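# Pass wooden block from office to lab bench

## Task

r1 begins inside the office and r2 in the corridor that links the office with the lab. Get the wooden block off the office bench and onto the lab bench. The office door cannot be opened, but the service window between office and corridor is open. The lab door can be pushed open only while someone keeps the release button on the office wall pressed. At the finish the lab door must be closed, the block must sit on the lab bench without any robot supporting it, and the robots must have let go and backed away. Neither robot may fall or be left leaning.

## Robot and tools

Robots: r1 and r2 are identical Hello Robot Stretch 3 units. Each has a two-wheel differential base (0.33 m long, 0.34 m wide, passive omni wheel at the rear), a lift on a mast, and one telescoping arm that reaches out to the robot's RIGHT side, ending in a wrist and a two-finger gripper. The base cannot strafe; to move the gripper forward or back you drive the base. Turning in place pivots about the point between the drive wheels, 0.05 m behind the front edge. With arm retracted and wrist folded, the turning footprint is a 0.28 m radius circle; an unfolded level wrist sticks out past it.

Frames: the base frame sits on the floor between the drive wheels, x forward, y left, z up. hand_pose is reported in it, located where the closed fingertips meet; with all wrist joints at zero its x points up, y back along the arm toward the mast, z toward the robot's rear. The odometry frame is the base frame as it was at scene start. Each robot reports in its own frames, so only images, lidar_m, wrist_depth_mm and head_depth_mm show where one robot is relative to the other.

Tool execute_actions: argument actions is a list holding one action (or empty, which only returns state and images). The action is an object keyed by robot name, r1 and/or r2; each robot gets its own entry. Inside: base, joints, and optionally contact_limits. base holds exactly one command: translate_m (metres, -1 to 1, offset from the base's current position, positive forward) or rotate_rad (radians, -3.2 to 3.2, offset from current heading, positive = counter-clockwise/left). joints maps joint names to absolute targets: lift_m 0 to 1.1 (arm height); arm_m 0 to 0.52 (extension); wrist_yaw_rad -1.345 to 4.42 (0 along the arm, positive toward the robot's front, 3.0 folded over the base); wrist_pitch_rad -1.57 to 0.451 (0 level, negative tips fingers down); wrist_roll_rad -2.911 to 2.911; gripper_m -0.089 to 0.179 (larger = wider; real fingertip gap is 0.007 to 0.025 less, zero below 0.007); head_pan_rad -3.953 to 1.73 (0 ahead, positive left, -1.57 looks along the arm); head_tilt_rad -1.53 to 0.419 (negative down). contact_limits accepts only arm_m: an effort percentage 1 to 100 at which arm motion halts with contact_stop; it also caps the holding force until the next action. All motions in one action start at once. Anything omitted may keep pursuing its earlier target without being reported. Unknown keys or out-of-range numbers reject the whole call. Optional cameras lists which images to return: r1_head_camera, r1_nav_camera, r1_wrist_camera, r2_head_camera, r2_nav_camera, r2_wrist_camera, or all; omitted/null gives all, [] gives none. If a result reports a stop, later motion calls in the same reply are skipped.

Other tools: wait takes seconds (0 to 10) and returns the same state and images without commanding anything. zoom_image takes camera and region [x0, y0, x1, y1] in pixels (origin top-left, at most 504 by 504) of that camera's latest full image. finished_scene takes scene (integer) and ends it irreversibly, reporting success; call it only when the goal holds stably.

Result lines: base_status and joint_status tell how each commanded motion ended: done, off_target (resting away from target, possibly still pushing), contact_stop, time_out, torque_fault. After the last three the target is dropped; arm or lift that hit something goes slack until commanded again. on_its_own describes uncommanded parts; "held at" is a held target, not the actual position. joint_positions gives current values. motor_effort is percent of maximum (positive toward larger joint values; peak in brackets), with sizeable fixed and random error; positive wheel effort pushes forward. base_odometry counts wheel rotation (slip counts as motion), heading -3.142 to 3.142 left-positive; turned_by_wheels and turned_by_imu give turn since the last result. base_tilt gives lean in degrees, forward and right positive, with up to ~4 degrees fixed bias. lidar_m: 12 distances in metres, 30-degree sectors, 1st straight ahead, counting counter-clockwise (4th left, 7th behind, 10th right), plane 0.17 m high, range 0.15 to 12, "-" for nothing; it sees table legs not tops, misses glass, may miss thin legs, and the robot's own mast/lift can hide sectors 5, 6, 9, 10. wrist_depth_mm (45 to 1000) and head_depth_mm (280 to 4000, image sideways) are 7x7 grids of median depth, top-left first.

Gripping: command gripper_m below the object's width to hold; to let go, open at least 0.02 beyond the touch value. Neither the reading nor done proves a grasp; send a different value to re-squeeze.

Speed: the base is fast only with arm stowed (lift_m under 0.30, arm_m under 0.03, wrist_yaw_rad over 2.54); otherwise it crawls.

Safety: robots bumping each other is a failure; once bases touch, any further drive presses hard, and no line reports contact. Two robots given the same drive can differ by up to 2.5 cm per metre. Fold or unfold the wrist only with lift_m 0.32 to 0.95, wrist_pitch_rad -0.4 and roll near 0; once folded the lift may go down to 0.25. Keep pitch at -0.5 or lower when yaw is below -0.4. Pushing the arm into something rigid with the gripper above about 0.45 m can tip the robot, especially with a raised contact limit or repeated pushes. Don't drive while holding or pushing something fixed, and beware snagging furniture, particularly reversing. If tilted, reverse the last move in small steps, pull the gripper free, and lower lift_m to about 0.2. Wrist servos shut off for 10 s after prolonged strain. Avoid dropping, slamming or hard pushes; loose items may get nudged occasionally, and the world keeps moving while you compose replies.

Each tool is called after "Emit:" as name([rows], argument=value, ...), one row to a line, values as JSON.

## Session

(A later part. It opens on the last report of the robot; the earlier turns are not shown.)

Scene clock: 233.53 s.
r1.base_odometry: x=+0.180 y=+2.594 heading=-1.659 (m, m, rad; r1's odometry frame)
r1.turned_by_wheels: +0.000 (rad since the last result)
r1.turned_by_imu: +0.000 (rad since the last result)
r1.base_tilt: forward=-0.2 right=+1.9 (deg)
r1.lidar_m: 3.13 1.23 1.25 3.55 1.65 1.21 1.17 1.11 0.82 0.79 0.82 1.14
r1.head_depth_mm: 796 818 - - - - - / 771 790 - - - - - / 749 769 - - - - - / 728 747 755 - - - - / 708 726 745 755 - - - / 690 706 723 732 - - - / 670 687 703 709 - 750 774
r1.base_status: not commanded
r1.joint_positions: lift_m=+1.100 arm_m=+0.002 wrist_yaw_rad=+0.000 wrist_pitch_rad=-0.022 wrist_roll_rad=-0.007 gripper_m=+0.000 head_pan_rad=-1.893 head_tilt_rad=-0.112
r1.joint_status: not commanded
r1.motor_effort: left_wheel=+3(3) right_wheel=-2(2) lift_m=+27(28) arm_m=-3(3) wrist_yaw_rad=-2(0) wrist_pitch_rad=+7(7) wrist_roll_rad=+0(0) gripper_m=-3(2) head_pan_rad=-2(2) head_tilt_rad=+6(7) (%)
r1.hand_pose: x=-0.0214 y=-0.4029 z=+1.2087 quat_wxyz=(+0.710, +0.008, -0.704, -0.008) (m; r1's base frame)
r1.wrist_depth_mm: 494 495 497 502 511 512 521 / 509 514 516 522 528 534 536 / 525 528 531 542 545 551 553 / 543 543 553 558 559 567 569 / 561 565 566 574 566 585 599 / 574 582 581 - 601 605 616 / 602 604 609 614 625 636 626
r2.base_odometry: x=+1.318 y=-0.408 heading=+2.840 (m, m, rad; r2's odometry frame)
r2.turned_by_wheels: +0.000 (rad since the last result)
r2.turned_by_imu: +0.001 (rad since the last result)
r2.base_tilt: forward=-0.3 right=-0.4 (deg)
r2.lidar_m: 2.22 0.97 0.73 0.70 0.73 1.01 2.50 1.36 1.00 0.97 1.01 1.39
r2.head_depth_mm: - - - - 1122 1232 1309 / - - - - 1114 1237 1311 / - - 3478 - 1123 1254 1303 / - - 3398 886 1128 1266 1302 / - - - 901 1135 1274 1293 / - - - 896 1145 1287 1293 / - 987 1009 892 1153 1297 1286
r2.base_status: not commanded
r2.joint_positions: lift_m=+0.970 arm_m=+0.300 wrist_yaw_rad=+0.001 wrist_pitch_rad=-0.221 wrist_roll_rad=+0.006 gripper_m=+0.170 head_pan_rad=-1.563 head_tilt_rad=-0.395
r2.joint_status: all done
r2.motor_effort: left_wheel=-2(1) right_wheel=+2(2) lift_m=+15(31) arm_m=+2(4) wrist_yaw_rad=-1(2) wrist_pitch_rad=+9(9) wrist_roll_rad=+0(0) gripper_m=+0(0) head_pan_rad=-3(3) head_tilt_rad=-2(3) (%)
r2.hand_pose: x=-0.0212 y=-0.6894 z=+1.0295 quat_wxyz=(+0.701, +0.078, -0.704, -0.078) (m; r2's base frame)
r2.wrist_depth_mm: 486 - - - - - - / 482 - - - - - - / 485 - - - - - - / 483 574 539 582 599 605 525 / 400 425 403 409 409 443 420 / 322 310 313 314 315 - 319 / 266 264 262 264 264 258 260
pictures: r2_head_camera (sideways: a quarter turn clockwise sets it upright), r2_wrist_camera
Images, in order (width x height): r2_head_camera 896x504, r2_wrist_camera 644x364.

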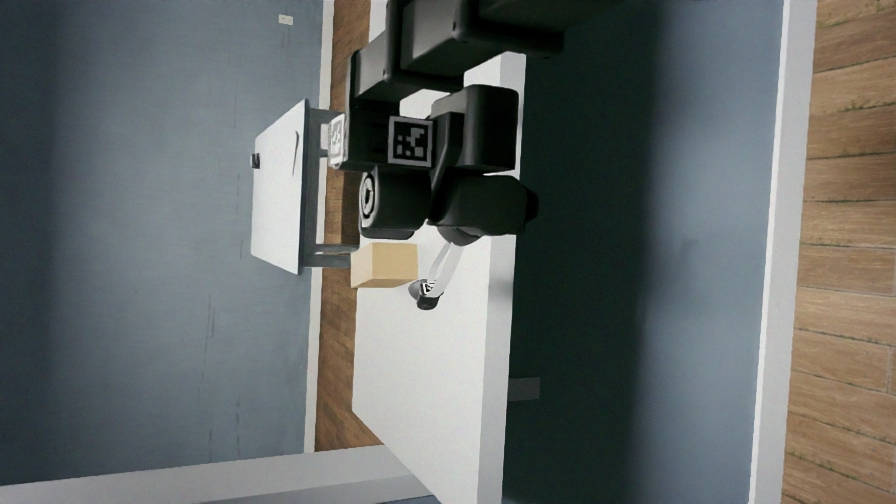

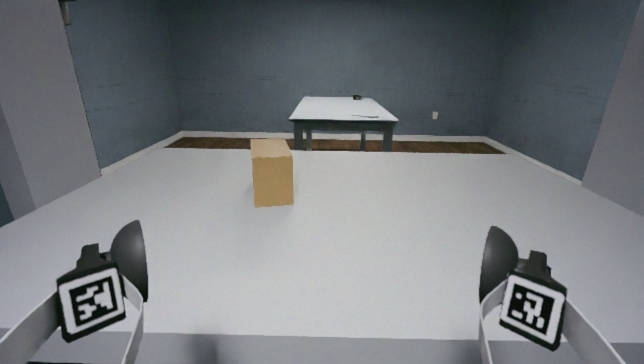

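Emit:
execute_actions([
  {"r1":{"base":{"translate_m":-0.23},"joints":{"lift_m":0.95}},"r2":{"joints":{"arm_m":0.0,"lift_m":1.0}}},
], cameras=[])

Emit:
execute_actions([
  {"r1":{"joints":{"arm_m":0.2}},"r2":{"base":{"rotate_rad":-0.4}}},
], cameras=["r1_wrist_camera"])

Emit:
execute_actions([
  {"r2":{"base":{"translate_m":0.26}}},
], cameras=[])

Emit:
execute_actions([
  {"r2":{"base":{"rotate_rad":0.4}}},
], cameras=[])

Emit:
execute_actions([
  {"r2":{"base":{"translate_m":-0.18}}},
], cameras=["r2_wrist_camera","r2_head_camera"])

Scene clock: 244.07 s.
r1.base_odometry: x=+0.200 y=+2.823 heading=-1.659 (m, m, rad; r1's odometry frame)
r1.turned_by_wheels: +0.000 (rad since the last result)
r1.turned_by_imu: -0.001 (rad since the last result)
r1.base_tilt: forward=-0.1 right=+1.9 (deg)
r1.lidar_m: 3.09 1.41 1.60 3.55 1.32 0.97 0.93 0.97 0.82 0.79 0.83 1.13
r1.head_depth_mm: 794 819 840 867 890 919 950 / 769 789 814 836 859 887 914 / 749 769 787 810 833 858 881 / 726 744 765 785 806 828 851 / 706 722 740 760 782 801 823 / 686 704 720 741 755 776 - / 669 685 700 716 728 753 774
r1.base_status: done
r1.joint_positions: lift_m=+0.950 arm_m=+0.002 wrist_yaw_rad=+0.000 wrist_pitch_rad=-0.021 wrist_roll_rad=-0.007 gripper_m=+0.000 head_pan_rad=-1.893 head_tilt_rad=-0.112
r1.joint_status: all done
r1.motor_effort: left_wheel=+3(5) right_wheel=-1(7) lift_m=+17(23) arm_m=-3(3) wrist_yaw_rad=+0(0) wrist_pitch_rad=+7(7) wrist_roll_rad=+0(0) gripper_m=-3(2) head_pan_rad=-2(2) head_tilt_rad=+7(7) (%)
r1.hand_pose: x=-0.0214 y=-0.4029 z=+1.0595 quat_wxyz=(+0.710, +0.008, -0.704, -0.008) (m; r1's base frame)
r1.wrist_depth_mm: 491 498 502 507 510 516 520 / 507 509 511 513 524 531 531 / 521 525 530 531 536 548 558 / 539 538 553 554 557 565 574 / 559 567 569 564 580 589 595 / 577 580 582 - 592 609 619 / 602 598 604 616 627 622 635
r2.base_odometry: x=+1.318 y=-0.408 heading=+2.840 (m, m, rad; r2's odometry frame)
r2.turned_by_wheels: +0.000 (rad since the last result)
r2.turned_by_imu: +0.001 (rad since the last result)
r2.base_tilt: forward=-0.2 right=-0.5 (deg)
r2.lidar_m: 2.22 0.97 0.73 0.70 0.73 1.01 2.50 1.36 1.00 0.97 1.01 1.39
r2.head_depth_mm: - - - 937 - - - / - - - 929 1077 - - / - - 3478 918 - - - / - - 2923 912 1122 - 1296 / - - - 902 1132 1277 1296 / - - - 896 1150 1287 1293 / - 991 1010 894 1158 1298 1289
r2.base_status: not commanded
r2.joint_positions: lift_m=+1.000 arm_m=+0.000 wrist_yaw_rad=+0.001 wrist_pitch_rad=-0.221 wrist_roll_rad=+0.006 gripper_m=+0.170 head_pan_rad=-1.563 head_tilt_rad=-0.395
r2.joint_status: all done
r2.motor_effort: left_wheel=-2(1) right_wheel=+2(2) lift_m=+35(34) arm_m=-3(3) wrist_yaw_rad=-1(1) wrist_pitch_rad=+9(9) wrist_roll_rad=+0(0) gripper_m=+0(0) head_pan_rad=-3(4) head_tilt_rad=-2(2) (%)
r2.hand_pose: x=-0.0212 y=-0.3900 z=+1.0585 quat_wxyz=(+0.701, +0.078, -0.704, -0.078) (m; r2's base frame)
r2.wrist_depth_mm: 663 707 - - - - 645 / 699 710 - - - - 671 / 729 749 - - - 843 710 / 781 672 656 681 680 688 758 / 831 565 832 824 824 552 810 / 887 902 899 878 875 - 869 / 987 955 937 956 947 964 933
pictures: none
No camera images: the call's "cameras" was empty. Leave "cameras" out to get every camera's image.

Scene clock: 246.77 s.
r1.base_odometry: x=+0.200 y=+2.823 heading=-1.659 (m, m, rad; r1's odometry frame)
r1.turned_by_wheels: +0.000 (rad since the last result)
r1.turned_by_imu: +0.000 (rad since the last result)
r1.base_tilt: forward=-0.1 right=+2.0 (deg)
r1.lidar_m: 3.08 1.41 1.60 3.54 1.32 0.97 0.93 0.97 0.82 0.79 0.82 1.13
r1.head_depth_mm: 797 817 841 865 890 920 948 / 769 792 814 834 859 884 - / 748 769 787 810 833 - - / 728 744 763 784 805 - - / 705 723 742 760 777 - - / 686 702 720 739 754 - - / 666 684 701 717 729 752 772
r1.base_status: not commanded
r1.joint_positions: lift_m=+0.950 arm_m=+0.200 wrist_yaw_rad=+0.000 wrist_pitch_rad=-0.021 wrist_roll_rad=-0.007 gripper_m=+0.000 head_pan_rad=-1.893 head_tilt_rad=-0.112
r1.joint_status: all done
r1.motor_effort: left_wheel=+3(2) right_wheel=-2(3) lift_m=+17(17) arm_m=+3(5) wrist_yaw_rad=+0(1) wrist_pitch_rad=+7(7) wrist_roll_rad=+0(0) gripper_m=-2(2) head_pan_rad=-2(2) head_tilt_rad=+7(7) (%)
r1.hand_pose: x=-0.0214 y=-0.6003 z=+1.0595 quat_wxyz=(+0.710, +0.008, -0.704, -0.008) (m; r1's base frame)
r1.wrist_depth_mm: 313 318 319 322 326 328 332 / 324 328 329 330 335 340 343 / 333 338 332 306 349 351 352 / 346 349 348 356 359 360 366 / 356 361 363 364 371 373 379 / 367 374 375 - 385 389 389 / 383 386 391 392 399 405 406
r2.base_odometry: x=+1.318 y=-0.408 heading=+2.440 (m, m, rad; r2's odometry frame)
r2.turned_by_wheels: -0.400 (rad since the last result)
r2.turned_by_imu: -0.402 (rad since the last result)
r2.base_tilt: forward=-0.3 right=-0.5 (deg)
r2.lidar_m: 1.60 1.80 0.89 0.71 0.71 0.76 1.17 2.50 1.22 0.98 0.97 1.05
r2.head_depth_mm: 938 1025 1135 1268 - - - / 900 981 1079 1196 1324 - - / 967 1020 1085 987 - - - / - - - 974 1187 - 1301 / - - - 904 1158 1293 1297 / - - 2810 899 1092 1223 1288 / - - 3201 889 1048 1163 1253
r2.base_status: done
r2.joint_positions: lift_m=+1.000 arm_m=+0.000 wrist_yaw_rad=+0.001 wrist_pitch_rad=-0.221 wrist_roll_rad=+0.006 gripper_m=+0.170 head_pan_rad=-1.563 head_tilt_rad=-0.395
r2.joint_status: not commanded
r2.motor_effort: left_wheel=+2(7) right_wheel=-1(4) lift_m=+35(35) arm_m=-3(4) wrist_yaw_rad=-1(1) wrist_pitch_rad=+9(9) wrist_roll_rad=+0(1) gripper_m=+0(0) head_pan_rad=-3(3) head_tilt_rad=-2(2) (%)
r2.hand_pose: x=-0.0212 y=-0.3900 z=+1.0585 quat_wxyz=(+0.701, +0.078, -0.704, -0.078) (m; r2's base frame)
r2.wrist_depth_mm: - - - - 818 947 - / - - - - 870 994 - / - - - 932 921 - - / 637 656 666 678 996 - - / 480 522 801 925 - - - / 683 799 875 985 - - - / 750 829 953 - - - -
pictures: r1_wrist_camera
Images, in order (width x height): r1_wrist_camera 644x364.

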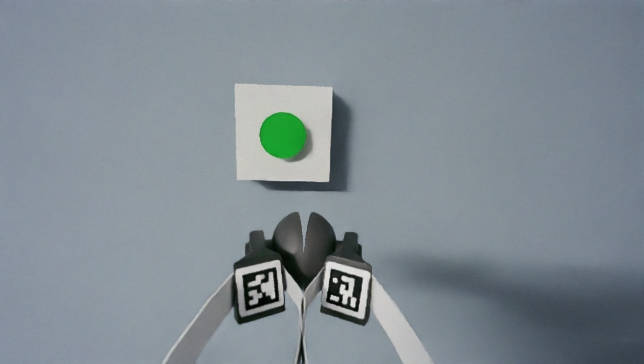

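Scene clock: 250.33 s.
r1.base_odometry: x=+0.200 y=+2.823 heading=-1.659 (m, m, rad; r1's odometry frame)
r1.turned_by_wheels: +0.000 (rad since the last result)
r1.turned_by_imu: +0.000 (rad since the last result)
r1.base_tilt: forward=-0.2 right=+1.9 (deg)
r1.lidar_m: 3.09 1.41 1.60 3.55 1.31 0.97 0.93 0.97 0.82 0.79 0.82 1.13
r1.head_depth_mm: 796 819 839 866 891 918 946 / 772 791 813 837 861 885 - / 746 766 790 812 835 - - / 727 746 763 782 806 - - / 704 726 740 759 780 - - / 687 702 721 735 753 - - / 669 685 700 716 729 753 773
r1.base_status: not commanded
r1.joint_positions: lift_m=+0.950 arm_m=+0.200 wrist_yaw_rad=+0.000 wrist_pitch_rad=-0.021 wrist_roll_rad=-0.007 gripper_m=+0.000 head_pan_rad=-1.893 head_tilt_rad=-0.112
r1.joint_status: not commanded
r1.motor_effort: left_wheel=+3(3) right_wheel=-2(1) lift_m=+17(17) arm_m=+3(3) wrist_yaw_rad=+0(1) wrist_pitch_rad=+6(7) wrist_roll_rad=+0(0) gripper_m=-3(2) head_pan_rad=-2(2) head_tilt_rad=+7(7) (%)
r1.hand_pose: x=-0.0214 y=-0.6003 z=+1.0595 quat_wxyz=(+0.710, +0.008, -0.704, -0.008) (m; r1's base frame)
r1.wrist_depth_mm: 315 315 320 322 327 329 331 / 322 327 327 330 335 338 342 / 333 338 335 308 346 350 352 / 346 349 352 353 359 362 366 / 357 357 363 369 371 374 378 / 367 373 372 - 385 389 392 / 380 385 392 394 400 402 408
r2.base_odometry: x=+1.120 y=-0.240 heading=+2.440 (m, m, rad; r2's odometry frame)
r2.turned_by_wheels: +0.000 (rad since the last result)
r2.turned_by_imu: +0.000 (rad since the last result)
r2.base_tilt: forward=-0.3 right=-0.5 (deg)
r2.lidar_m: 1.43 1.99 1.11 0.81 0.80 0.87 1.33 2.24 1.10 0.88 0.87 0.94
r2.head_depth_mm: 3694 1037 1074 997 - - - / - - - 927 1189 - - / - - - 919 - - - / - - - 913 1057 - 1287 / - - 3343 902 1033 1153 1249 / - - 3224 896 976 1094 1203 / - - 3886 890 936 1038 1159
r2.base_status: done
r2.joint_positions: lift_m=+1.000 arm_m=+0.000 wrist_yaw_rad=+0.001 wrist_pitch_rad=-0.221 wrist_roll_rad=+0.006 gripper_m=+0.170 head_pan_rad=-1.563 head_tilt_rad=-0.395
r2.joint_status: not commanded
r2.motor_effort: left_wheel=+2(6) right_wheel=-2(3) lift_m=+35(35) arm_m=-4(4) wrist_yaw_rad=-1(1) wrist_pitch_rad=+9(9) wrist_roll_rad=+0(0) gripper_m=+0(0) head_pan_rad=-3(4) head_tilt_rad=-1(3) (%)
r2.hand_pose: x=-0.0212 y=-0.3900 z=+1.0585 quat_wxyz=(+0.701, +0.078, -0.704, -0.078) (m; r2's base frame)
r2.wrist_depth_mm: - - - - - 797 931 / - - - - - 864 - / - - - - 932 951 - / 598 657 671 687 682 999 - / 457 488 485 533 919 - - / 386 689 752 858 - - - / 647 726 806 947 - - -
pictures: none
No camera images: the call's "cameras" was empty. Leave "cameras" out to get every camera's image.

Scene clock: 251.97 s.
r1.base_odometry: x=+0.200 y=+2.823 heading=-1.659 (m, m, rad; r1's odometry frame)
r1.turned_by_wheels: +0.000 (rad since the last result)
r1.turned_by_imu: +0.000 (rad since the last result)
r1.base_tilt: forward=-0.2 right=+1.9 (deg)
r1.lidar_m: 3.09 1.41 1.59 3.53 1.32 0.97 0.93 0.97 0.82 0.79 0.82 1.13
r1.head_depth_mm: 793 816 839 864 894 918 948 / 770 792 816 837 862 886 - / 747 765 786 810 832 - - / 725 746 762 785 803 - - / 707 723 741 760 780 - - / 686 703 721 739 753 - - / 669 685 700 718 727 752 772
r1.base_status: not commanded
r1.joint_positions: lift_m=+0.950 arm_m=+0.200 wrist_yaw_rad=+0.000 wrist_pitch_rad=-0.021 wrist_roll_rad=-0.007 gripper_m=+0.000 head_pan_rad=-1.893 head_tilt_rad=-0.112
r1.joint_status: not commanded
r1.motor_effort: left_wheel=+3(3) right_wheel=-2(2) lift_m=+17(18) arm_m=+3(4) wrist_yaw_rad=+1(0) wrist_pitch_rad=+7(7) wrist_roll_rad=+0(0) gripper_m=-3(2) head_pan_rad=-3(2) head_tilt_rad=+7(7) (%)
r1.hand_pose: x=-0.0214 y=-0.6003 z=+1.0595 quat_wxyz=(+0.710, +0.008, -0.704, -0.008) (m; r1's base frame)
r1.wrist_depth_mm: 314 319 321 323 325 327 331 / 324 325 326 328 335 341 340 / 334 338 334 306 347 349 353 / 347 346 351 354 357 363 362 / 357 359 362 365 371 375 379 / 370 371 374 - 383 388 389 / 382 383 389 396 399 406 407
r2.base_odometry: x=+1.120 y=-0.240 heading=+2.840 (m, m, rad; r2's odometry frame)
r2.turned_by_wheels: +0.400 (rad since the last result)
r2.turned_by_imu: +0.403 (rad since the last result)
r2.base_tilt: forward=-0.3 right=-0.5 (deg)
r2.lidar_m: 1.99 1.24 0.83 0.80 0.84 1.15 2.74 1.22 0.90 0.87 0.91 1.24
r2.head_depth_mm: - - - 936 - - - / - - 3623 896 739 - - / - - 3007 921 - - - / - - - 911 999 - 1239 / - - - 902 1013 1139 1246 / 709 769 838 923 1026 1152 1257 / 716 776 844 932 1034 1159 1256
r2.base_status: done
r2.joint_positions: lift_m=+1.000 arm_m=+0.000 wrist_yaw_rad=+0.001 wrist_pitch_rad=-0.221 wrist_roll_rad=+0.006 gripper_m=+0.170 head_pan_rad=-1.563 head_tilt_rad=-0.395
r2.joint_status: not commanded
r2.motor_effort: left_wheel=-3(4) right_wheel=+2(5) lift_m=+35(35) arm_m=-4(4) wrist_yaw_rad=-1(1) wrist_pitch_rad=+10(9) wrist_roll_rad=+0(0) gripper_m=+0(0) head_pan_rad=-3(3) head_tilt_rad=-2(3) (%)
r2.hand_pose: x=-0.0212 y=-0.3900 z=+1.0585 quat_wxyz=(+0.701, +0.078, -0.704, -0.078) (m; r2's base frame)
r2.wrist_depth_mm: 563 561 606 - - - - / 600 594 613 - - - - / 634 631 635 - - - - / 672 668 660 699 680 704 703 / 716 707 468 469 480 508 481 / 755 770 761 781 760 - 739 / 843 818 819 806 813 818 809
pictures: none
No camera images: the call's "cameras" was empty. Leave "cameras" out to get every camera's image.

Scene clock: 254.73 s.
r1.base_odometry: x=+0.200 y=+2.823 heading=-1.659 (m, m, rad; r1's odometry frame)
r1.turned_by_wheels: +0.000 (rad since the last result)
r1.turned_by_imu: +0.000 (rad since the last result)
r1.base_tilt: forward=-0.1 right=+2.0 (deg)
r1.lidar_m: 3.09 1.41 1.60 3.55 1.31 0.97 0.93 0.97 0.82 0.79 0.82 1.13
r1.head_depth_mm: 794 819 840 865 888 918 948 / 770 793 815 836 862 883 - / 747 768 787 811 831 - - / 725 746 764 784 805 - - / 706 724 743 758 778 - - / 689 704 720 739 754 - - / 667 683 699 716 727 752 772
r1.base_status: not commanded
r1.joint_positions: lift_m=+0.950 arm_m=+0.200 wrist_yaw_rad=+0.000 wrist_pitch_rad=-0.021 wrist_roll_rad=-0.007 gripper_m=+0.000 head_pan_rad=-1.893 head_tilt_rad=-0.112
r1.joint_status: not commanded
r1.motor_effort: left_wheel=+3(3) right_wheel=-2(2) lift_m=+17(17) arm_m=+4(4) wrist_yaw_rad=-1(0) wrist_pitch_rad=+6(6) wrist_roll_rad=+0(0) gripper_m=-1(3) head_pan_rad=-2(3) head_tilt_rad=+7(7) (%)
r1.hand_pose: x=-0.0214 y=-0.6003 z=+1.0595 quat_wxyz=(+0.710, +0.008, -0.704, -0.008) (m; r1's base frame)
r1.wrist_depth_mm: 315 317 320 323 326 329 333 / 324 328 328 330 333 337 342 / 334 336 334 306 346 349 353 / 347 348 351 352 357 362 368 / 355 359 362 365 370 371 381 / 366 372 377 - 384 391 389 / 379 387 392 395 402 404 409
r2.base_odometry: x=+1.292 y=-0.294 heading=+2.840 (m, m, rad; r2's odometry frame)
r2.turned_by_wheels: +0.000 (rad since the last result)
r2.turned_by_imu: +0.001 (rad since the last result)
r2.base_tilt: forward=-0.3 right=-0.5 (deg)
r2.lidar_m: 2.17 1.24 0.83 0.80 0.84 1.15 2.56 1.22 0.90 0.87 0.91 1.25
r2.head_depth_mm: - - - 935 - - - / - - - 928 739 - - / - - 3466 917 - - - / - - 3456 899 867 - 1238 / - - - 903 1010 1141 1246 / - - - 897 1021 1147 1256 / 820 837 867 892 1031 1161 1257
r2.base_status: done
r2.joint_positions: lift_m=+1.000 arm_m=+0.000 wrist_yaw_rad=+0.001 wrist_pitch_rad=-0.221 wrist_roll_rad=+0.006 gripper_m=+0.170 head_pan_rad=-1.563 head_tilt_rad=-0.395
r2.joint_status: not commanded
r2.motor_effort: left_wheel=-1(7) right_wheel=+2(2) lift_m=+35(35) arm_m=-3(5) wrist_yaw_rad=+0(1) wrist_pitch_rad=+9(9) wrist_roll_rad=+0(1) gripper_m=+0(0) head_pan_rad=-3(4) head_tilt_rad=-2(2) (%)
r2.hand_pose: x=-0.0212 y=-0.3900 z=+1.0585 quat_wxyz=(+0.701, +0.078, -0.704, -0.078) (m; r2's base frame)
r2.wrist_depth_mm: 565 603 - - - - 616 / 602 612 - - - - 622 / 626 638 - - - - 622 / 664 666 664 675 701 697 654 / 705 488 463 473 472 511 485 / 763 784 755 766 760 - 750 / 843 843 830 814 814 816 807
pictures: r2_head_camera (sideways: a quarter turn clockwise sets it upright), r2_wrist_camera
Images, in order (width x height): r2_head_camera 896x504, r2_wrist_camera 644x364.

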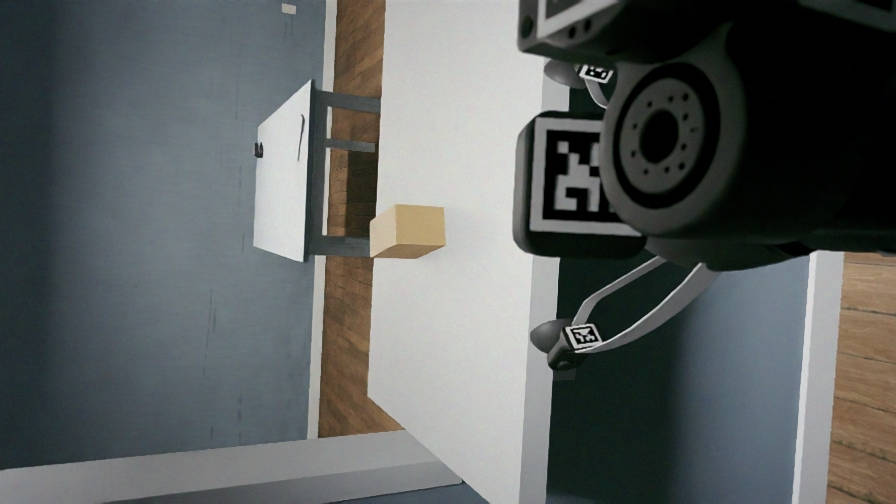

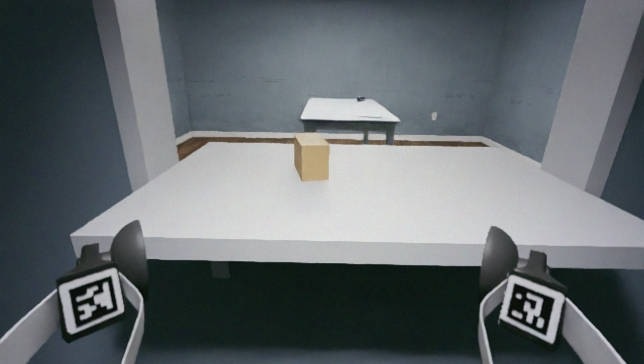

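Emit:
execute_actions([
  {"r1":{"base":{"translate_m":0.02},"joints":{"lift_m":0.99,"arm_m":0.28}},"r2":{"joints":{"arm_m":0.36,"lift_m":0.95,"wrist_pitch_rad":-0.32}}},
], cameras=["r2_head_camera","r2_wrist_camera","r1_wrist_camera"])

Scene clock: 263.57 s.
r1.base_odometry: x=+0.199 y=+2.803 heading=-1.659 (m, m, rad; r1's odometry frame)
r1.turned_by_wheels: +0.000 (rad since the last result)
r1.turned_by_imu: +0.001 (rad since the last result)
r1.base_tilt: forward=-0.1 right=+1.9 (deg)
r1.lidar_m: 3.10 1.39 1.56 3.55 1.34 0.99 0.95 0.99 0.82 0.79 0.82 1.13
r1.head_depth_mm: 795 818 839 860 889 917 - / 771 794 813 836 859 - - / 749 768 788 811 833 - 878 / 726 744 762 786 - 828 849 / 703 723 742 760 - 806 824 / 688 704 720 737 - - 798 / 669 685 701 718 733 754 774
r1.base_status: done
r1.joint_positions: lift_m=+0.990 arm_m=+0.280 wrist_yaw_rad=+0.000 wrist_pitch_rad=-0.021 wrist_roll_rad=-0.007 gripper_m=+0.000 head_pan_rad=-1.893 head_tilt_rad=-0.112
r1.joint_status: all done
r1.motor_effort: left_wheel=+2(10) right_wheel=-2(4) lift_m=+28(26) arm_m=+4(10) wrist_yaw_rad=+0(1) wrist_pitch_rad=+6(7) wrist_roll_rad=+0(0) gripper_m=-3(3) head_pan_rad=-2(2) head_tilt_rad=+6(7) (%)
r1.hand_pose: x=-0.0214 y=-0.6803 z=+1.0990 quat_wxyz=(+0.710, +0.008, -0.704, -0.008) (m; r1's base frame)
r1.wrist_depth_mm: 242 244 246 248 251 253 256 / 250 251 254 256 259 261 264 / 257 260 262 261 267 269 271 / 266 267 267 232 275 279 281 / 275 277 279 240 285 289 292 / 284 287 287 - 294 300 304 / 296 298 301 303 310 311 313
r2.base_odometry: x=+1.292 y=-0.294 heading=+2.840 (m, m, rad; r2's odometry frame)
r2.turned_by_wheels: +0.000 (rad since the last result)
r2.turned_by_imu: +0.001 (rad since the last result)
r2.base_tilt: forward=-0.3 right=-0.5 (deg)
r2.lidar_m: 2.16 1.24 0.83 0.80 0.84 1.15 2.56 1.22 0.90 0.87 0.90 1.24
r2.head_depth_mm: - - - - 1015 1095 1221 / - - 3009 782 992 1108 1226 / - - 2970 - 998 1118 1240 / - - - 884 1007 1123 1236 / - - - 904 1012 1138 1246 / - - - 895 1020 1149 1254 / 820 839 867 893 1031 1159 1253
r2.base_status: not commanded
r2.joint_positions: lift_m=+0.950 arm_m=+0.360 wrist_yaw_rad=+0.001 wrist_pitch_rad=-0.334 wrist_roll_rad=+0.006 gripper_m=+0.170 head_pan_rad=-1.563 head_tilt_rad=-0.395
r2.joint_status: all done
r2.motor_effort: left_wheel=-1(1) right_wheel=+2(2) lift_m=+15(32) arm_m=+3(4) wrist_yaw_rad=-1(2) wrist_pitch_rad=+6(8) wrist_roll_rad=+0(0) gripper_m=+0(0) head_pan_rad=-4(4) head_tilt_rad=-1(2) (%)
r2.hand_pose: x=-0.0213 y=-0.7388 z=+0.9825 quat_wxyz=(+0.696, +0.118, -0.699, -0.118) (m; r2's base frame)
r2.wrist_depth_mm: - - - - - - - / - - - - - - - / - 559 563 347 581 585 - / 373 379 382 319 389 395 402 / 287 301 291 293 294 312 299 / 239 231 234 235 236 - 240 / 187 194 195 196 197 191 198
pictures: r1_wrist_camera, r2_head_camera (sideways: a quarter turn clockwise sets it upright), r2_wrist_camera
Images, in order (width x height): r1_wrist_camera 644x364, r2_head_camera 896x504, r2_wrist_camera 644x364.

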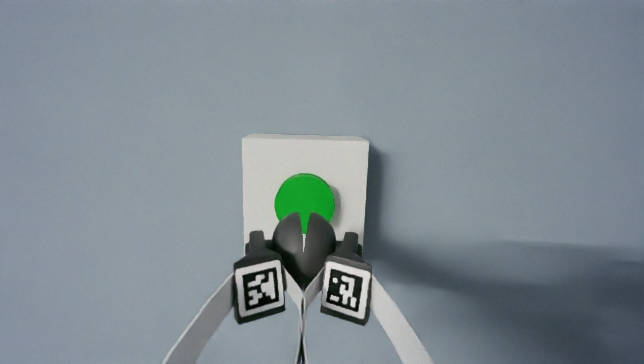

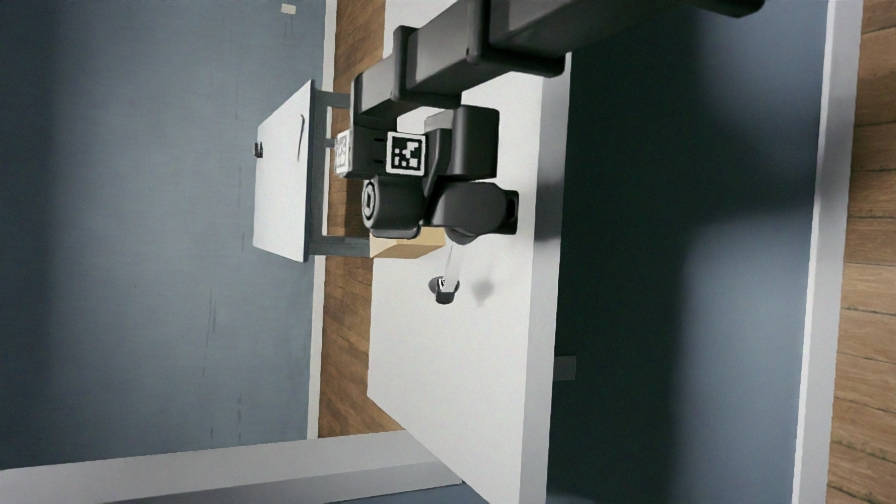

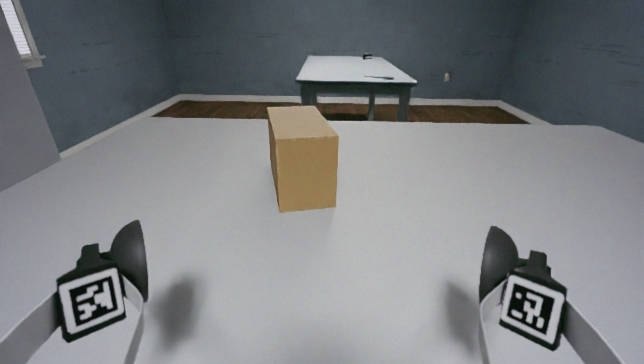

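Emit:
execute_actions([
  {"r2":{"joints":{"lift_m":0.925}}},
], cameras=[])

Emit:
execute_actions([
  {"r2":{"joints":{"arm_m":0.51}}},
], cameras=["r2_head_camera","r2_wrist_camera"])

Scene clock: 280.60 s.
r1.base_odometry: x=+0.199 y=+2.803 heading=-1.659 (m, m, rad; r1's odometry frame)
r1.turned_by_wheels: +0.000 (rad since the last result)
r1.turned_by_imu: +0.000 (rad since the last result)
r1.base_tilt: forward=-0.2 right=+1.9 (deg)
r1.lidar_m: 3.10 1.40 1.57 3.54 1.35 0.99 0.95 0.99 0.82 0.79 0.82 1.14
r1.head_depth_mm: 794 818 843 865 888 917 - / 773 789 813 836 860 - - / 747 766 788 811 832 - 883 / 726 747 764 784 - 831 852 / 705 725 743 762 - 804 824 / 688 701 720 738 - - 796 / 669 683 699 717 733 754 774
r1.base_status: not commanded
r1.joint_positions: lift_m=+0.990 arm_m=+0.280 wrist_yaw_rad=+0.000 wrist_pitch_rad=-0.021 wrist_roll_rad=-0.007 gripper_m=+0.000 head_pan_rad=-1.893 head_tilt_rad=-0.112
r1.joint_status: not commanded
r1.motor_effort: left_wheel=+2(3) right_wheel=-2(2) lift_m=+27(28) arm_m=+3(4) wrist_yaw_rad=+0(0) wrist_pitch_rad=+7(7) wrist_roll_rad=+0(0) gripper_m=-2(2) head_pan_rad=-2(3) head_tilt_rad=+6(7) (%)
r1.hand_pose: x=-0.0214 y=-0.6803 z=+1.0990 quat_wxyz=(+0.710, +0.008, -0.704, -0.008) (m; r1's base frame)
r1.wrist_depth_mm: 242 244 247 250 251 253 255 / 249 252 254 257 259 260 263 / 258 259 260 262 267 270 272 / 267 269 267 231 275 278 282 / 275 277 278 240 286 289 292 / 285 289 287 - 296 300 302 / 295 297 301 305 309 310 313
r2.base_odometry: x=+1.292 y=-0.294 heading=+2.840 (m, m, rad; r2's odometry frame)
r2.turned_by_wheels: +0.000 (rad since the last result)
r2.turned_by_imu: +0.001 (rad since the last result)
r2.base_tilt: forward=-0.3 right=-0.4 (deg)
r2.lidar_m: 2.16 1.24 0.83 0.80 0.84 1.15 2.56 1.22 0.90 0.87 0.90 1.24
r2.head_depth_mm: - - - 1073 - 1110 1229 / - - - - 999 1111 1234 / - - 3483 - 1011 1119 1240 / - - 3422 910 1013 1130 1232 / - - - 906 1013 1139 1243 / - - - 897 1020 1147 1257 / 822 839 868 893 1030 1161 1254
r2.base_status: not commanded
r2.joint_positions: lift_m=+0.925 arm_m=+0.360 wrist_yaw_rad=+0.001 wrist_pitch_rad=-0.334 wrist_roll_rad=+0.006 gripper_m=+0.170 head_pan_rad=-1.563 head_tilt_rad=-0.395
r2.joint_status: all done
r2.motor_effort: left_wheel=-1(1) right_wheel=+2(2) lift_m=+14(17) arm_m=+3(3) wrist_yaw_rad=-1(0) wrist_pitch_rad=+6(6) wrist_roll_rad=+0(0) gripper_m=+0(0) head_pan_rad=-4(3) head_tilt_rad=-2(2) (%)
r2.hand_pose: x=-0.0213 y=-0.7388 z=+0.9575 quat_wxyz=(+0.696, +0.118, -0.699, -0.118) (m; r2's base frame)
r2.wrist_depth_mm: - - - - - - - / - - - - - - - / 412 476 482 294 499 500 512 / 323 325 330 311 338 342 340 / 245 259 250 251 252 266 256 / 205 199 201 202 202 - 205 / 161 167 168 169 169 164 171
pictures: none
No camera images: the call's "cameras" was empty. Leave "cameras" out to get every camera's image.

Scene clock: 282.97 s.
r1.base_odometry: x=+0.199 y=+2.803 heading=-1.659 (m, m, rad; r1's odometry frame)
r1.turned_by_wheels: +0.000 (rad since the last result)
r1.turned_by_imu: +0.000 (rad since the last result)
r1.base_tilt: forward=-0.2 right=+2.0 (deg)
r1.lidar_m: 3.10 1.40 1.57 3.55 1.34 0.99 0.95 0.99 0.82 0.79 0.82 1.13
r1.head_depth_mm: 793 816 841 865 893 917 - / 769 795 813 837 862 - - / 746 769 788 810 831 - 882 / 725 745 763 784 - 830 851 / 705 722 744 760 - 805 827 / 687 703 718 738 - - 797 / 670 684 699 716 733 753 770
r1.base_status: not commanded
r1.joint_positions: lift_m=+0.990 arm_m=+0.280 wrist_yaw_rad=+0.000 wrist_pitch_rad=-0.021 wrist_roll_rad=-0.007 gripper_m=+0.000 head_pan_rad=-1.893 head_tilt_rad=-0.112
r1.joint_status: not commanded
r1.motor_effort: left_wheel=+2(3) right_wheel=-3(2) lift_m=+28(28) arm_m=+4(3) wrist_yaw_rad=+0(2) wrist_pitch_rad=+6(6) wrist_roll_rad=+0(0) gripper_m=-3(3) head_pan_rad=-2(2) head_tilt_rad=+7(6) (%)
r1.hand_pose: x=-0.0214 y=-0.6803 z=+1.0990 quat_wxyz=(+0.710, +0.008, -0.704, -0.008) (m; r1's base frame)
r1.wrist_depth_mm: 243 245 245 249 250 253 256 / 251 251 254 256 259 262 265 / 258 259 261 260 267 269 273 / 267 268 267 232 276 279 282 / 275 276 279 240 286 289 292 / 284 289 288 - 295 299 303 / 295 297 304 304 309 311 314
r2.base_odometry: x=+1.292 y=-0.294 heading=+2.840 (m, m, rad; r2's odometry frame)
r2.turned_by_wheels: +0.000 (rad since the last result)
r2.turned_by_imu: +0.000 (rad since the last result)
r2.base_tilt: forward=-0.3 right=-0.5 (deg)
r2.lidar_m: 2.17 1.25 0.83 0.80 0.83 1.15 2.57 1.22 0.90 0.87 0.90 1.25
r2.head_depth_mm: - - - 1071 - 1121 1221 / - - 3027 869 991 1107 1231 / - - 2932 818 1001 1114 1238 / - - 3440 878 1006 1127 1236 / - - - 903 1014 1138 1246 / - - - 895 1022 1147 1256 / 822 839 869 894 1029 1152 1251
r2.base_status: not commanded
r2.joint_positions: lift_m=+0.925 arm_m=+0.510 wrist_yaw_rad=+0.001 wrist_pitch_rad=-0.334 wrist_roll_rad=+0.006 gripper_m=+0.170 head_pan_rad=-1.563 head_tilt_rad=-0.395
r2.joint_status: all done
r2.motor_effort: left_wheel=-1(2) right_wheel=+2(2) lift_m=+15(14) arm_m=+3(3) wrist_yaw_rad=+0(0) wrist_pitch_rad=+6(6) wrist_roll_rad=+0(0) gripper_m=+0(0) head_pan_rad=-3(3) head_tilt_rad=-3(3) (%)
r2.hand_pose: x=-0.0213 y=-0.8888 z=+0.9575 quat_wxyz=(+0.696, +0.118, -0.699, -0.118) (m; r2's base frame)
r2.wrist_depth_mm: - - - - - - - / - - - - - - - / - 476 480 451 - - - / 322 326 178 157 333 340 340 / 244 258 227 163 251 268 255 / 205 199 185 181 202 - 204 / 160 165 167 168 169 164 170
pictures: r2_head_camera (sideways: a quarter turn clockwise sets it upright), r2_wrist_camera
Images, in order (width x height): r2_head_camera 896x504, r2_wrist_camera 644x364.

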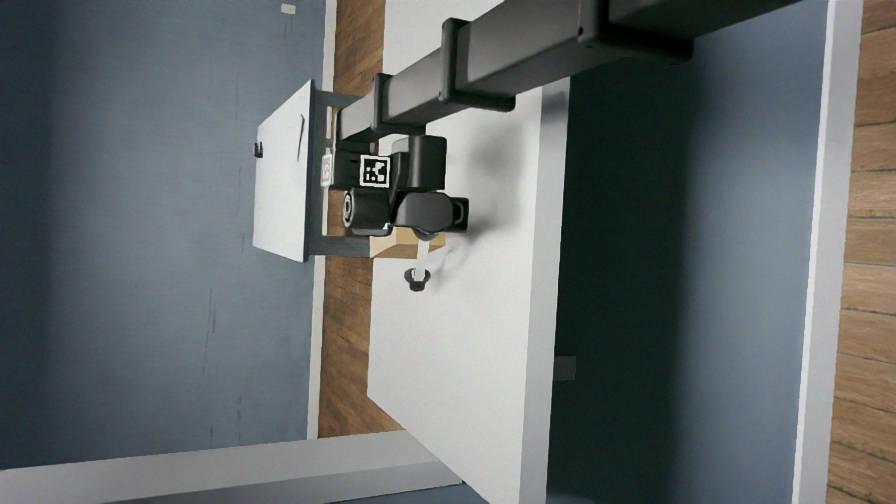

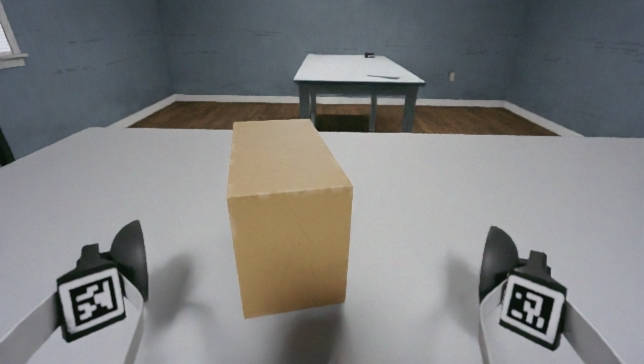

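Emit:
execute_actions([
  {"r2":{"joints":{"arm_m":0.1}}},
], cameras=[])

Emit:
execute_actions([
  {"r2":{"base":{"rotate_rad":-0.4},"joints":{"lift_m":0.96}}},
], cameras=[])

Emit:
execute_actions([
  {"r2":{"base":{"translate_m":0.22}}},
], cameras=[])

Emit:
execute_actions([
  {"r2":{"base":{"rotate_rad":0.4}}},
], cameras=[])

Emit:
execute_actions([
  {"r2":{"base":{"translate_m":-0.188},"joints":{"lift_m":0.925,"arm_m":0.3}}},
], cameras=["r2_wrist_camera"])

Scene clock: 290.27 s.
r1.base_odometry: x=+0.199 y=+2.803 heading=-1.659 (m, m, rad; r1's odometry frame)
r1.turned_by_wheels: +0.000 (rad since the last result)
r1.turned_by_imu: +0.001 (rad since the last result)
r1.base_tilt: forward=-0.2 right=+1.9 (deg)
r1.lidar_m: 3.10 1.39 1.57 3.56 1.34 0.99 0.96 0.99 0.82 0.79 0.82 1.14
r1.head_depth_mm: 795 818 841 870 894 918 - / 771 792 812 836 858 - - / 747 767 785 812 834 - 883 / 727 744 762 784 - 828 853 / 706 722 741 758 - 809 825 / 686 705 720 740 - - 798 / 668 684 701 718 732 751 773
r1.base_status: not commanded
r1.joint_positions: lift_m=+0.990 arm_m=+0.280 wrist_yaw_rad=+0.000 wrist_pitch_rad=-0.021 wrist_roll_rad=-0.007 gripper_m=+0.000 head_pan_rad=-1.893 head_tilt_rad=-0.112
r1.joint_status: not commanded
r1.motor_effort: left_wheel=+2(2) right_wheel=-2(3) lift_m=+28(28) arm_m=+3(3) wrist_yaw_rad=+0(1) wrist_pitch_rad=+7(7) wrist_roll_rad=+0(0) gripper_m=-1(3) head_pan_rad=-2(3) head_tilt_rad=+7(7) (%)
r1.hand_pose: x=-0.0214 y=-0.6803 z=+1.0990 quat_wxyz=(+0.710, +0.008, -0.704, -0.008) (m; r1's base frame)
r1.wrist_depth_mm: 243 243 247 249 252 253 255 / 249 252 254 256 259 261 263 / 257 259 261 261 268 269 273 / 266 268 267 232 276 279 282 / 275 277 279 240 285 289 293 / 286 287 288 - 297 299 303 / 293 297 302 304 309 312 314
r2.base_odometry: x=+1.292 y=-0.294 heading=+2.840 (m, m, rad; r2's odometry frame)
r2.turned_by_wheels: +0.000 (rad since the last result)
r2.turned_by_imu: +0.002 (rad since the last result)
r2.base_tilt: forward=-0.3 right=-0.5 (deg)
r2.lidar_m: 2.17 1.24 0.83 0.80 0.84 1.15 2.56 1.22 0.90 0.87 0.90 1.24
r2.head_depth_mm: - - - 934 708 - - / - - - 930 721 - - / - - 3489 917 730 - 1218 / - - 3482 900 730 1148 1235 / - - - 906 999 1137 1240 / - - - 899 1020 1147 1257 / 820 837 865 892 1027 1155 1252
r2.base_status: not commanded
r2.joint_positions: lift_m=+0.925 arm_m=+0.100 wrist_yaw_rad=+0.001 wrist_pitch_rad=-0.334 wrist_roll_rad=+0.006 gripper_m=+0.170 head_pan_rad=-1.563 head_tilt_rad=-0.395
r2.joint_status: all done
r2.motor_effort: left_wheel=-1(1) right_wheel=+2(2) lift_m=+14(15) arm_m=-4(3) wrist_yaw_rad=+0(1) wrist_pitch_rad=+7(6) wrist_roll_rad=+0(0) gripper_m=+0(0) head_pan_rad=-3(4) head_tilt_rad=-1(1) (%)
r2.hand_pose: x=-0.0213 y=-0.4795 z=+0.9575 quat_wxyz=(+0.696, +0.118, -0.699, -0.118) (m; r2's base frame)
r2.wrist_depth_mm: 464 - - - - - - / 510 605 - 802 - - - / 530 483 495 492 501 507 516 / 343 344 342 336 339 341 343 / 651 634 634 634 634 616 622 / 698 706 701 707 702 - 707 / 831 807 786 782 764 797 774
pictures: none
No camera images: the call's "cameras" was empty. Leave "cameras" out to get every camera's image.

Scene clock: 291.87 s.
r1.base_odometry: x=+0.199 y=+2.803 heading=-1.659 (m, m, rad; r1's odometry frame)
r1.turned_by_wheels: +0.000 (rad since the last result)
r1.turned_by_imu: +0.000 (rad since the last result)
r1.base_tilt: forward=-0.2 right=+2.0 (deg)
r1.lidar_m: 3.09 1.40 1.56 3.56 1.34 0.99 0.95 1.00 0.82 0.79 0.82 1.13
r1.head_depth_mm: 794 819 840 862 890 918 - / 770 791 811 836 857 - - / 747 768 785 809 832 - 881 / 727 744 765 785 - 830 852 / 707 721 740 759 - 806 824 / 686 703 721 740 - - 799 / 669 683 702 719 733 754 776
r1.base_status: not commanded
r1.joint_positions: lift_m=+0.990 arm_m=+0.280 wrist_yaw_rad=+0.000 wrist_pitch_rad=-0.021 wrist_roll_rad=-0.007 gripper_m=+0.000 head_pan_rad=-1.893 head_tilt_rad=-0.112
r1.joint_status: not commanded
r1.motor_effort: left_wheel=+2(2) right_wheel=-3(3) lift_m=+28(28) arm_m=+3(3) wrist_yaw_rad=+1(1) wrist_pitch_rad=+7(7) wrist_roll_rad=+0(0) gripper_m=-1(2) head_pan_rad=-2(2) head_tilt_rad=+7(8) (%)
r1.hand_pose: x=-0.0214 y=-0.6803 z=+1.0990 quat_wxyz=(+0.710, +0.008, -0.704, -0.008) (m; r1's base frame)
r1.wrist_depth_mm: 243 246 247 249 250 254 257 / 250 253 254 255 258 262 263 / 258 260 261 261 266 271 272 / 266 268 268 231 278 280 281 / 276 277 279 241 285 288 293 / 285 288 287 - 296 299 301 / 293 296 302 304 309 308 317
r2.base_odometry: x=+1.292 y=-0.294 heading=+2.440 (m, m, rad; r2's odometry frame)
r2.turned_by_wheels: -0.400 (rad since the last result)
r2.turned_by_imu: -0.402 (rad since the last result)
r2.base_tilt: forward=-0.3 right=-0.5 (deg)
r2.lidar_m: 1.43 2.10 1.00 0.81 0.81 0.87 1.33 2.23 1.10 0.88 0.87 0.94
r2.head_depth_mm: 833 917 1012 1115 - - 1269 / 890 929 996 991 - - 1273 / - - - 924 - - 1270 / - - - 916 1060 1215 1280 / - - - 905 1024 1151 1248 / - - 3247 898 974 1088 1200 / - - 2727 853 714 1036 1158
r2.base_status: done
r2.joint_positions: lift_m=+0.960 arm_m=+0.100 wrist_yaw_rad=+0.001 wrist_pitch_rad=-0.334 wrist_roll_rad=+0.006 gripper_m=+0.170 head_pan_rad=-1.563 head_tilt_rad=-0.395
r2.joint_status: all done
r2.motor_effort: left_wheel=+2(6) right_wheel=-2(5) lift_m=+35(39) arm_m=-3(4) wrist_yaw_rad=+0(1) wrist_pitch_rad=+6(6) wrist_roll_rad=+0(0) gripper_m=+0(0) head_pan_rad=-4(4) head_tilt_rad=-1(2) (%)
r2.hand_pose: x=-0.0213 y=-0.4795 z=+0.9915 quat_wxyz=(+0.696, +0.118, -0.699, -0.118) (m; r2's base frame)
r2.wrist_depth_mm: - - - - 628 687 791 / - - - - 678 751 866 / 534 539 590 606 674 812 995 / 400 403 403 428 477 930 - / 318 344 632 735 880 - - / 538 643 704 827 982 - - / 608 672 770 905 - - -
pictures: none
No camera images: the call's "cameras" was empty. Leave "cameras" out to get every camera's image.

Scene clock: 295.03 s.
r1.base_odometry: x=+0.199 y=+2.803 heading=-1.659 (m, m, rad; r1's odometry frame)
r1.turned_by_wheels: +0.000 (rad since the last result)
r1.turned_by_imu: +0.000 (rad since the last result)
r1.base_tilt: forward=-0.1 right=+1.9 (deg)
r1.lidar_m: 3.09 1.40 1.57 3.56 1.35 0.99 0.96 0.99 0.82 0.79 0.82 1.13
r1.head_depth_mm: 795 816 840 864 892 910 - / 771 790 815 836 857 - - / 750 768 784 811 834 - 880 / 727 745 764 783 - 831 851 / 707 722 741 761 - 807 823 / 685 704 721 739 - - 797 / 669 684 701 717 732 752 774
r1.base_status: not commanded
r1.joint_positions: lift_m=+0.990 arm_m=+0.280 wrist_yaw_rad=+0.000 wrist_pitch_rad=-0.021 wrist_roll_rad=-0.007 gripper_m=+0.000 head_pan_rad=-1.893 head_tilt_rad=-0.112
r1.joint_status: not commanded
r1.motor_effort: left_wheel=+2(2) right_wheel=-3(3) lift_m=+28(28) arm_m=+4(4) wrist_yaw_rad=+1(0) wrist_pitch_rad=+7(7) wrist_roll_rad=+0(0) gripper_m=-2(2) head_pan_rad=-3(2) head_tilt_rad=+8(7) (%)
r1.hand_pose: x=-0.0214 y=-0.6803 z=+1.0990 quat_wxyz=(+0.710, +0.008, -0.704, -0.008) (m; r1's base frame)
r1.wrist_depth_mm: 241 244 247 248 251 253 255 / 250 253 253 256 258 261 263 / 257 259 260 260 266 270 274 / 266 267 268 232 276 280 281 / 277 277 279 240 286 291 291 / 283 287 288 - 297 301 302 / 294 297 302 305 308 312 315
r2.base_odometry: x=+1.123 y=-0.152 heading=+2.440 (m, m, rad; r2's odometry frame)
r2.turned_by_wheels: +0.000 (rad since the last result)
r2.turned_by_imu: +0.000 (rad since the last result)
r2.base_tilt: forward=-0.3 right=-0.5 (deg)
r2.lidar_m: 1.29 1.96 1.22 0.90 0.89 0.96 1.47 2.01 0.99 0.79 0.78 0.85
r2.head_depth_mm: 3698 3859 - 996 - - 1264 / - - - 988 - - 1278 / - - - 922 - - 1273 / - - - 913 693 1089 1218 / - - 3291 853 723 1034 1169 / - - 3266 899 682 977 1103 / - - 3849 889 648 931 1041
r2.base_status: done
r2.joint_positions: lift_m=+0.960 arm_m=+0.100 wrist_yaw_rad=+0.001 wrist_pitch_rad=-0.334 wrist_roll_rad=+0.006 gripper_m=+0.170 head_pan_rad=-1.563 head_tilt_rad=-0.395
r2.joint_status: not commanded
r2.motor_effort: left_wheel=+2(6) right_wheel=-2(3) lift_m=+36(35) arm_m=-4(4) wrist_yaw_rad=-1(0) wrist_pitch_rad=+6(6) wrist_roll_rad=+0(0) gripper_m=+0(0) head_pan_rad=-3(2) head_tilt_rad=-1(2) (%)
r2.hand_pose: x=-0.0213 y=-0.4795 z=+0.9915 quat_wxyz=(+0.696, +0.118, -0.699, -0.118) (m; r2's base frame)
r2.wrist_depth_mm: - - - - - 638 666 / - - - - - 675 739 / 612 588 506 606 617 627 852 / 396 406 405 412 411 438 972 / 302 320 309 331 723 858 - / 254 281 589 698 822 - - / 528 574 653 784 958 - -
pictures: none
No camera images: the call's "cameras" was empty. Leave "cameras" out to get every camera's image.

Scene clock: 296.63 s.
r1.base_odometry: x=+0.199 y=+2.803 heading=-1.659 (m, m, rad; r1's odometry frame)
r1.turned_by_wheels: +0.000 (rad since the last result)
r1.turned_by_imu: +0.000 (rad since the last result)
r1.base_tilt: forward=-0.2 right=+1.9 (deg)
r1.lidar_m: 3.09 1.39 1.57 3.56 1.35 0.99 0.95 0.99 0.82 0.79 0.83 1.13
r1.head_depth_mm: 796 817 841 865 892 915 - / 770 793 815 837 859 - - / 749 766 788 807 834 - 878 / 726 745 764 784 - 830 851 / 704 723 743 760 - 809 824 / 689 704 720 737 - - 797 / 667 684 700 716 733 753 772
r1.base_status: not commanded
r1.joint_positions: lift_m=+0.990 arm_m=+0.280 wrist_yaw_rad=+0.000 wrist_pitch_rad=-0.021 wrist_roll_rad=-0.007 gripper_m=+0.000 head_pan_rad=-1.893 head_tilt_rad=-0.112
r1.joint_status: not commanded
r1.motor_effort: left_wheel=+3(3) right_wheel=-3(2) lift_m=+28(28) arm_m=+3(3) wrist_yaw_rad=+0(1) wrist_pitch_rad=+7(7) wrist_roll_rad=+0(0) gripper_m=-3(4) head_pan_rad=-2(3) head_tilt_rad=+7(7) (%)
r1.hand_pose: x=-0.0214 y=-0.6803 z=+1.0990 quat_wxyz=(+0.710, +0.008, -0.704, -0.008) (m; r1's base frame)
r1.wrist_depth_mm: 244 244 246 249 251 254 256 / 250 251 253 256 259 261 264 / 258 259 261 262 267 269 273 / 266 267 266 231 277 278 282 / 276 276 280 240 287 289 291 / 284 287 288 - 296 299 304 / 295 297 300 305 308 312 314
r2.base_odometry: x=+1.123 y=-0.152 heading=+2.840 (m, m, rad; r2's odometry frame)
r2.turned_by_wheels: +0.400 (rad since the last result)
r2.turned_by_imu: +0.403 (rad since the last result)
r2.base_tilt: forward=-0.3 right=-0.4 (deg)
r2.lidar_m: 1.96 1.36 0.92 0.89 0.92 1.27 2.76 1.10 0.81 0.78 0.82 1.13
r2.head_depth_mm: - - - 967 - - 1147 / - - 3554 857 - - 1157 / - - 3417 922 - - 1168 / - - - 915 661 1019 1156 / - 820 858 825 723 1022 1162 / 636 692 750 828 917 1030 1178 / 642 695 758 833 929 1039 1189
r2.base_status: done
r2.joint_positions: lift_m=+0.960 arm_m=+0.100 wrist_yaw_rad=+0.001 wrist_pitch_rad=-0.334 wrist_roll_rad=+0.006 gripper_m=+0.170 head_pan_rad=-1.563 head_tilt_rad=-0.395
r2.joint_status: not commanded
r2.motor_effort: left_wheel=-2(5) right_wheel=+2(5) lift_m=+36(35) arm_m=-4(4) wrist_yaw_rad=-1(1) wrist_pitch_rad=+6(6) wrist_roll_rad=+0(0) gripper_m=+0(0) head_pan_rad=-3(3) head_tilt_rad=-2(3) (%)
r2.hand_pose: x=-0.0213 y=-0.4795 z=+0.9915 quat_wxyz=(+0.696, +0.118, -0.699, -0.118) (m; r2's base frame)
r2.wrist_depth_mm: 393 388 - - - - - / 422 425 531 - - - - / 452 455 506 604 504 627 630 / 495 498 406 407 415 421 422 / 543 518 307 310 312 328 316 / 591 285 285 283 280 - 276 / 678 672 662 663 655 667 646
pictures: none
No camera images: the call's "cameras" was empty. Leave "cameras" out to get every camera's image.

Scene clock: 299.60 s.
r1.base_odometry: x=+0.199 y=+2.803 heading=-1.659 (m, m, rad; r1's odometry frame)
r1.turned_by_wheels: +0.000 (rad since the last result)
r1.turned_by_imu: +0.000 (rad since the last result)
r1.base_tilt: forward=-0.2 right=+2.0 (deg)
r1.lidar_m: 3.10 1.40 1.57 3.55 1.34 0.99 0.96 0.99 0.82 0.79 0.82 1.13
r1.head_depth_mm: 795 815 841 865 891 922 - / 772 791 814 838 862 - - / 749 765 786 808 831 - 883 / 727 748 764 785 - 828 853 / 706 722 741 759 - 805 822 / 688 703 721 736 - - 800 / 669 685 702 717 734 753 774
r1.base_status: not commanded
r1.joint_positions: lift_m=+0.990 arm_m=+0.280 wrist_yaw_rad=+0.000 wrist_pitch_rad=-0.021 wrist_roll_rad=-0.007 gripper_m=+0.000 head_pan_rad=-1.893 head_tilt_rad=-0.112
r1.joint_status: not commanded
r1.motor_effort: left_wheel=+2(2) right_wheel=-2(2) lift_m=+27(28) arm_m=+3(4) wrist_yaw_rad=+0(0) wrist_pitch_rad=+7(7) wrist_roll_rad=+0(0) gripper_m=-1(2) head_pan_rad=-2(2) head_tilt_rad=+7(7) (%)
r1.hand_pose: x=-0.0214 y=-0.6803 z=+1.0990 quat_wxyz=(+0.710, +0.008, -0.704, -0.008) (m; r1's base frame)
r1.wrist_depth_mm: 242 243 247 248 250 253 255 / 249 252 255 255 259 261 264 / 257 260 260 260 265 269 273 / 266 269 268 232 276 279 282 / 276 277 279 239 287 289 292 / 285 286 288 - 297 299 304 / 295 297 301 304 309 309 314
r2.base_odometry: x=+1.303 y=-0.208 heading=+2.840 (m, m, rad; r2's odometry frame)
r2.turned_by_wheels: +0.000 (rad since the last result)
r2.turned_by_imu: +0.001 (rad since the last result)
r2.base_tilt: forward=-0.3 right=-0.5 (deg)
r2.lidar_m: 2.15 1.37 0.92 0.89 0.92 1.27 2.58 1.11 0.81 0.78 0.81 1.12
r2.head_depth_mm: - - - 1072 - 1003 1135 / - - 3874 - 639 994 1129 / - - 3488 - 640 1000 1139 / - - - 911 692 1009 1148 / - - - 905 688 1020 1160 / - - - 896 685 1027 1173 / - 805 821 835 681 1040 1183
r2.base_status: done
r2.joint_positions: lift_m=+0.925 arm_m=+0.300 wrist_yaw_rad=+0.001 wrist_pitch_rad=-0.334 wrist_roll_rad=+0.006 gripper_m=+0.170 head_pan_rad=-1.563 head_tilt_rad=-0.395
r2.joint_status: all done
r2.motor_effort: left_wheel=-2(6) right_wheel=+2(2) lift_m=+15(32) arm_m=+3(3) wrist_yaw_rad=+0(1) wrist_pitch_rad=+6(6) wrist_roll_rad=+0(0) gripper_m=+0(0) head_pan_rad=-3(3) head_tilt_rad=-3(2) (%)
r2.hand_pose: x=-0.0213 y=-0.6788 z=+0.9574 quat_wxyz=(+0.696, +0.118, -0.699, -0.118) (m; r2's base frame)
r2.wrist_depth_mm: - - - - - - - / - - - - - - - / 417 479 486 272 495 504 513 / 322 325 330 288 333 339 341 / 245 259 250 251 254 268 256 / 206 200 200 202 203 - 205 / 160 167 168 169 170 164 172
pictures: r2_wrist_camera
Images, in order (width x height): r2_wrist_camera 644x364.

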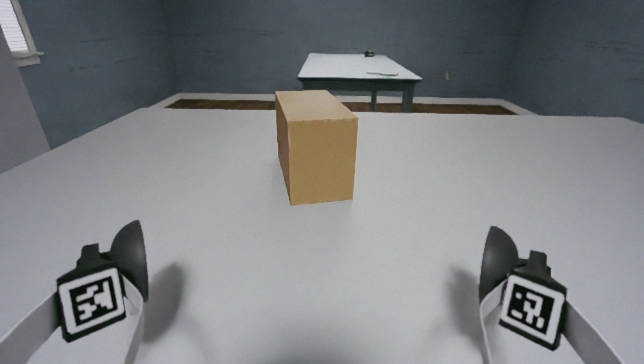

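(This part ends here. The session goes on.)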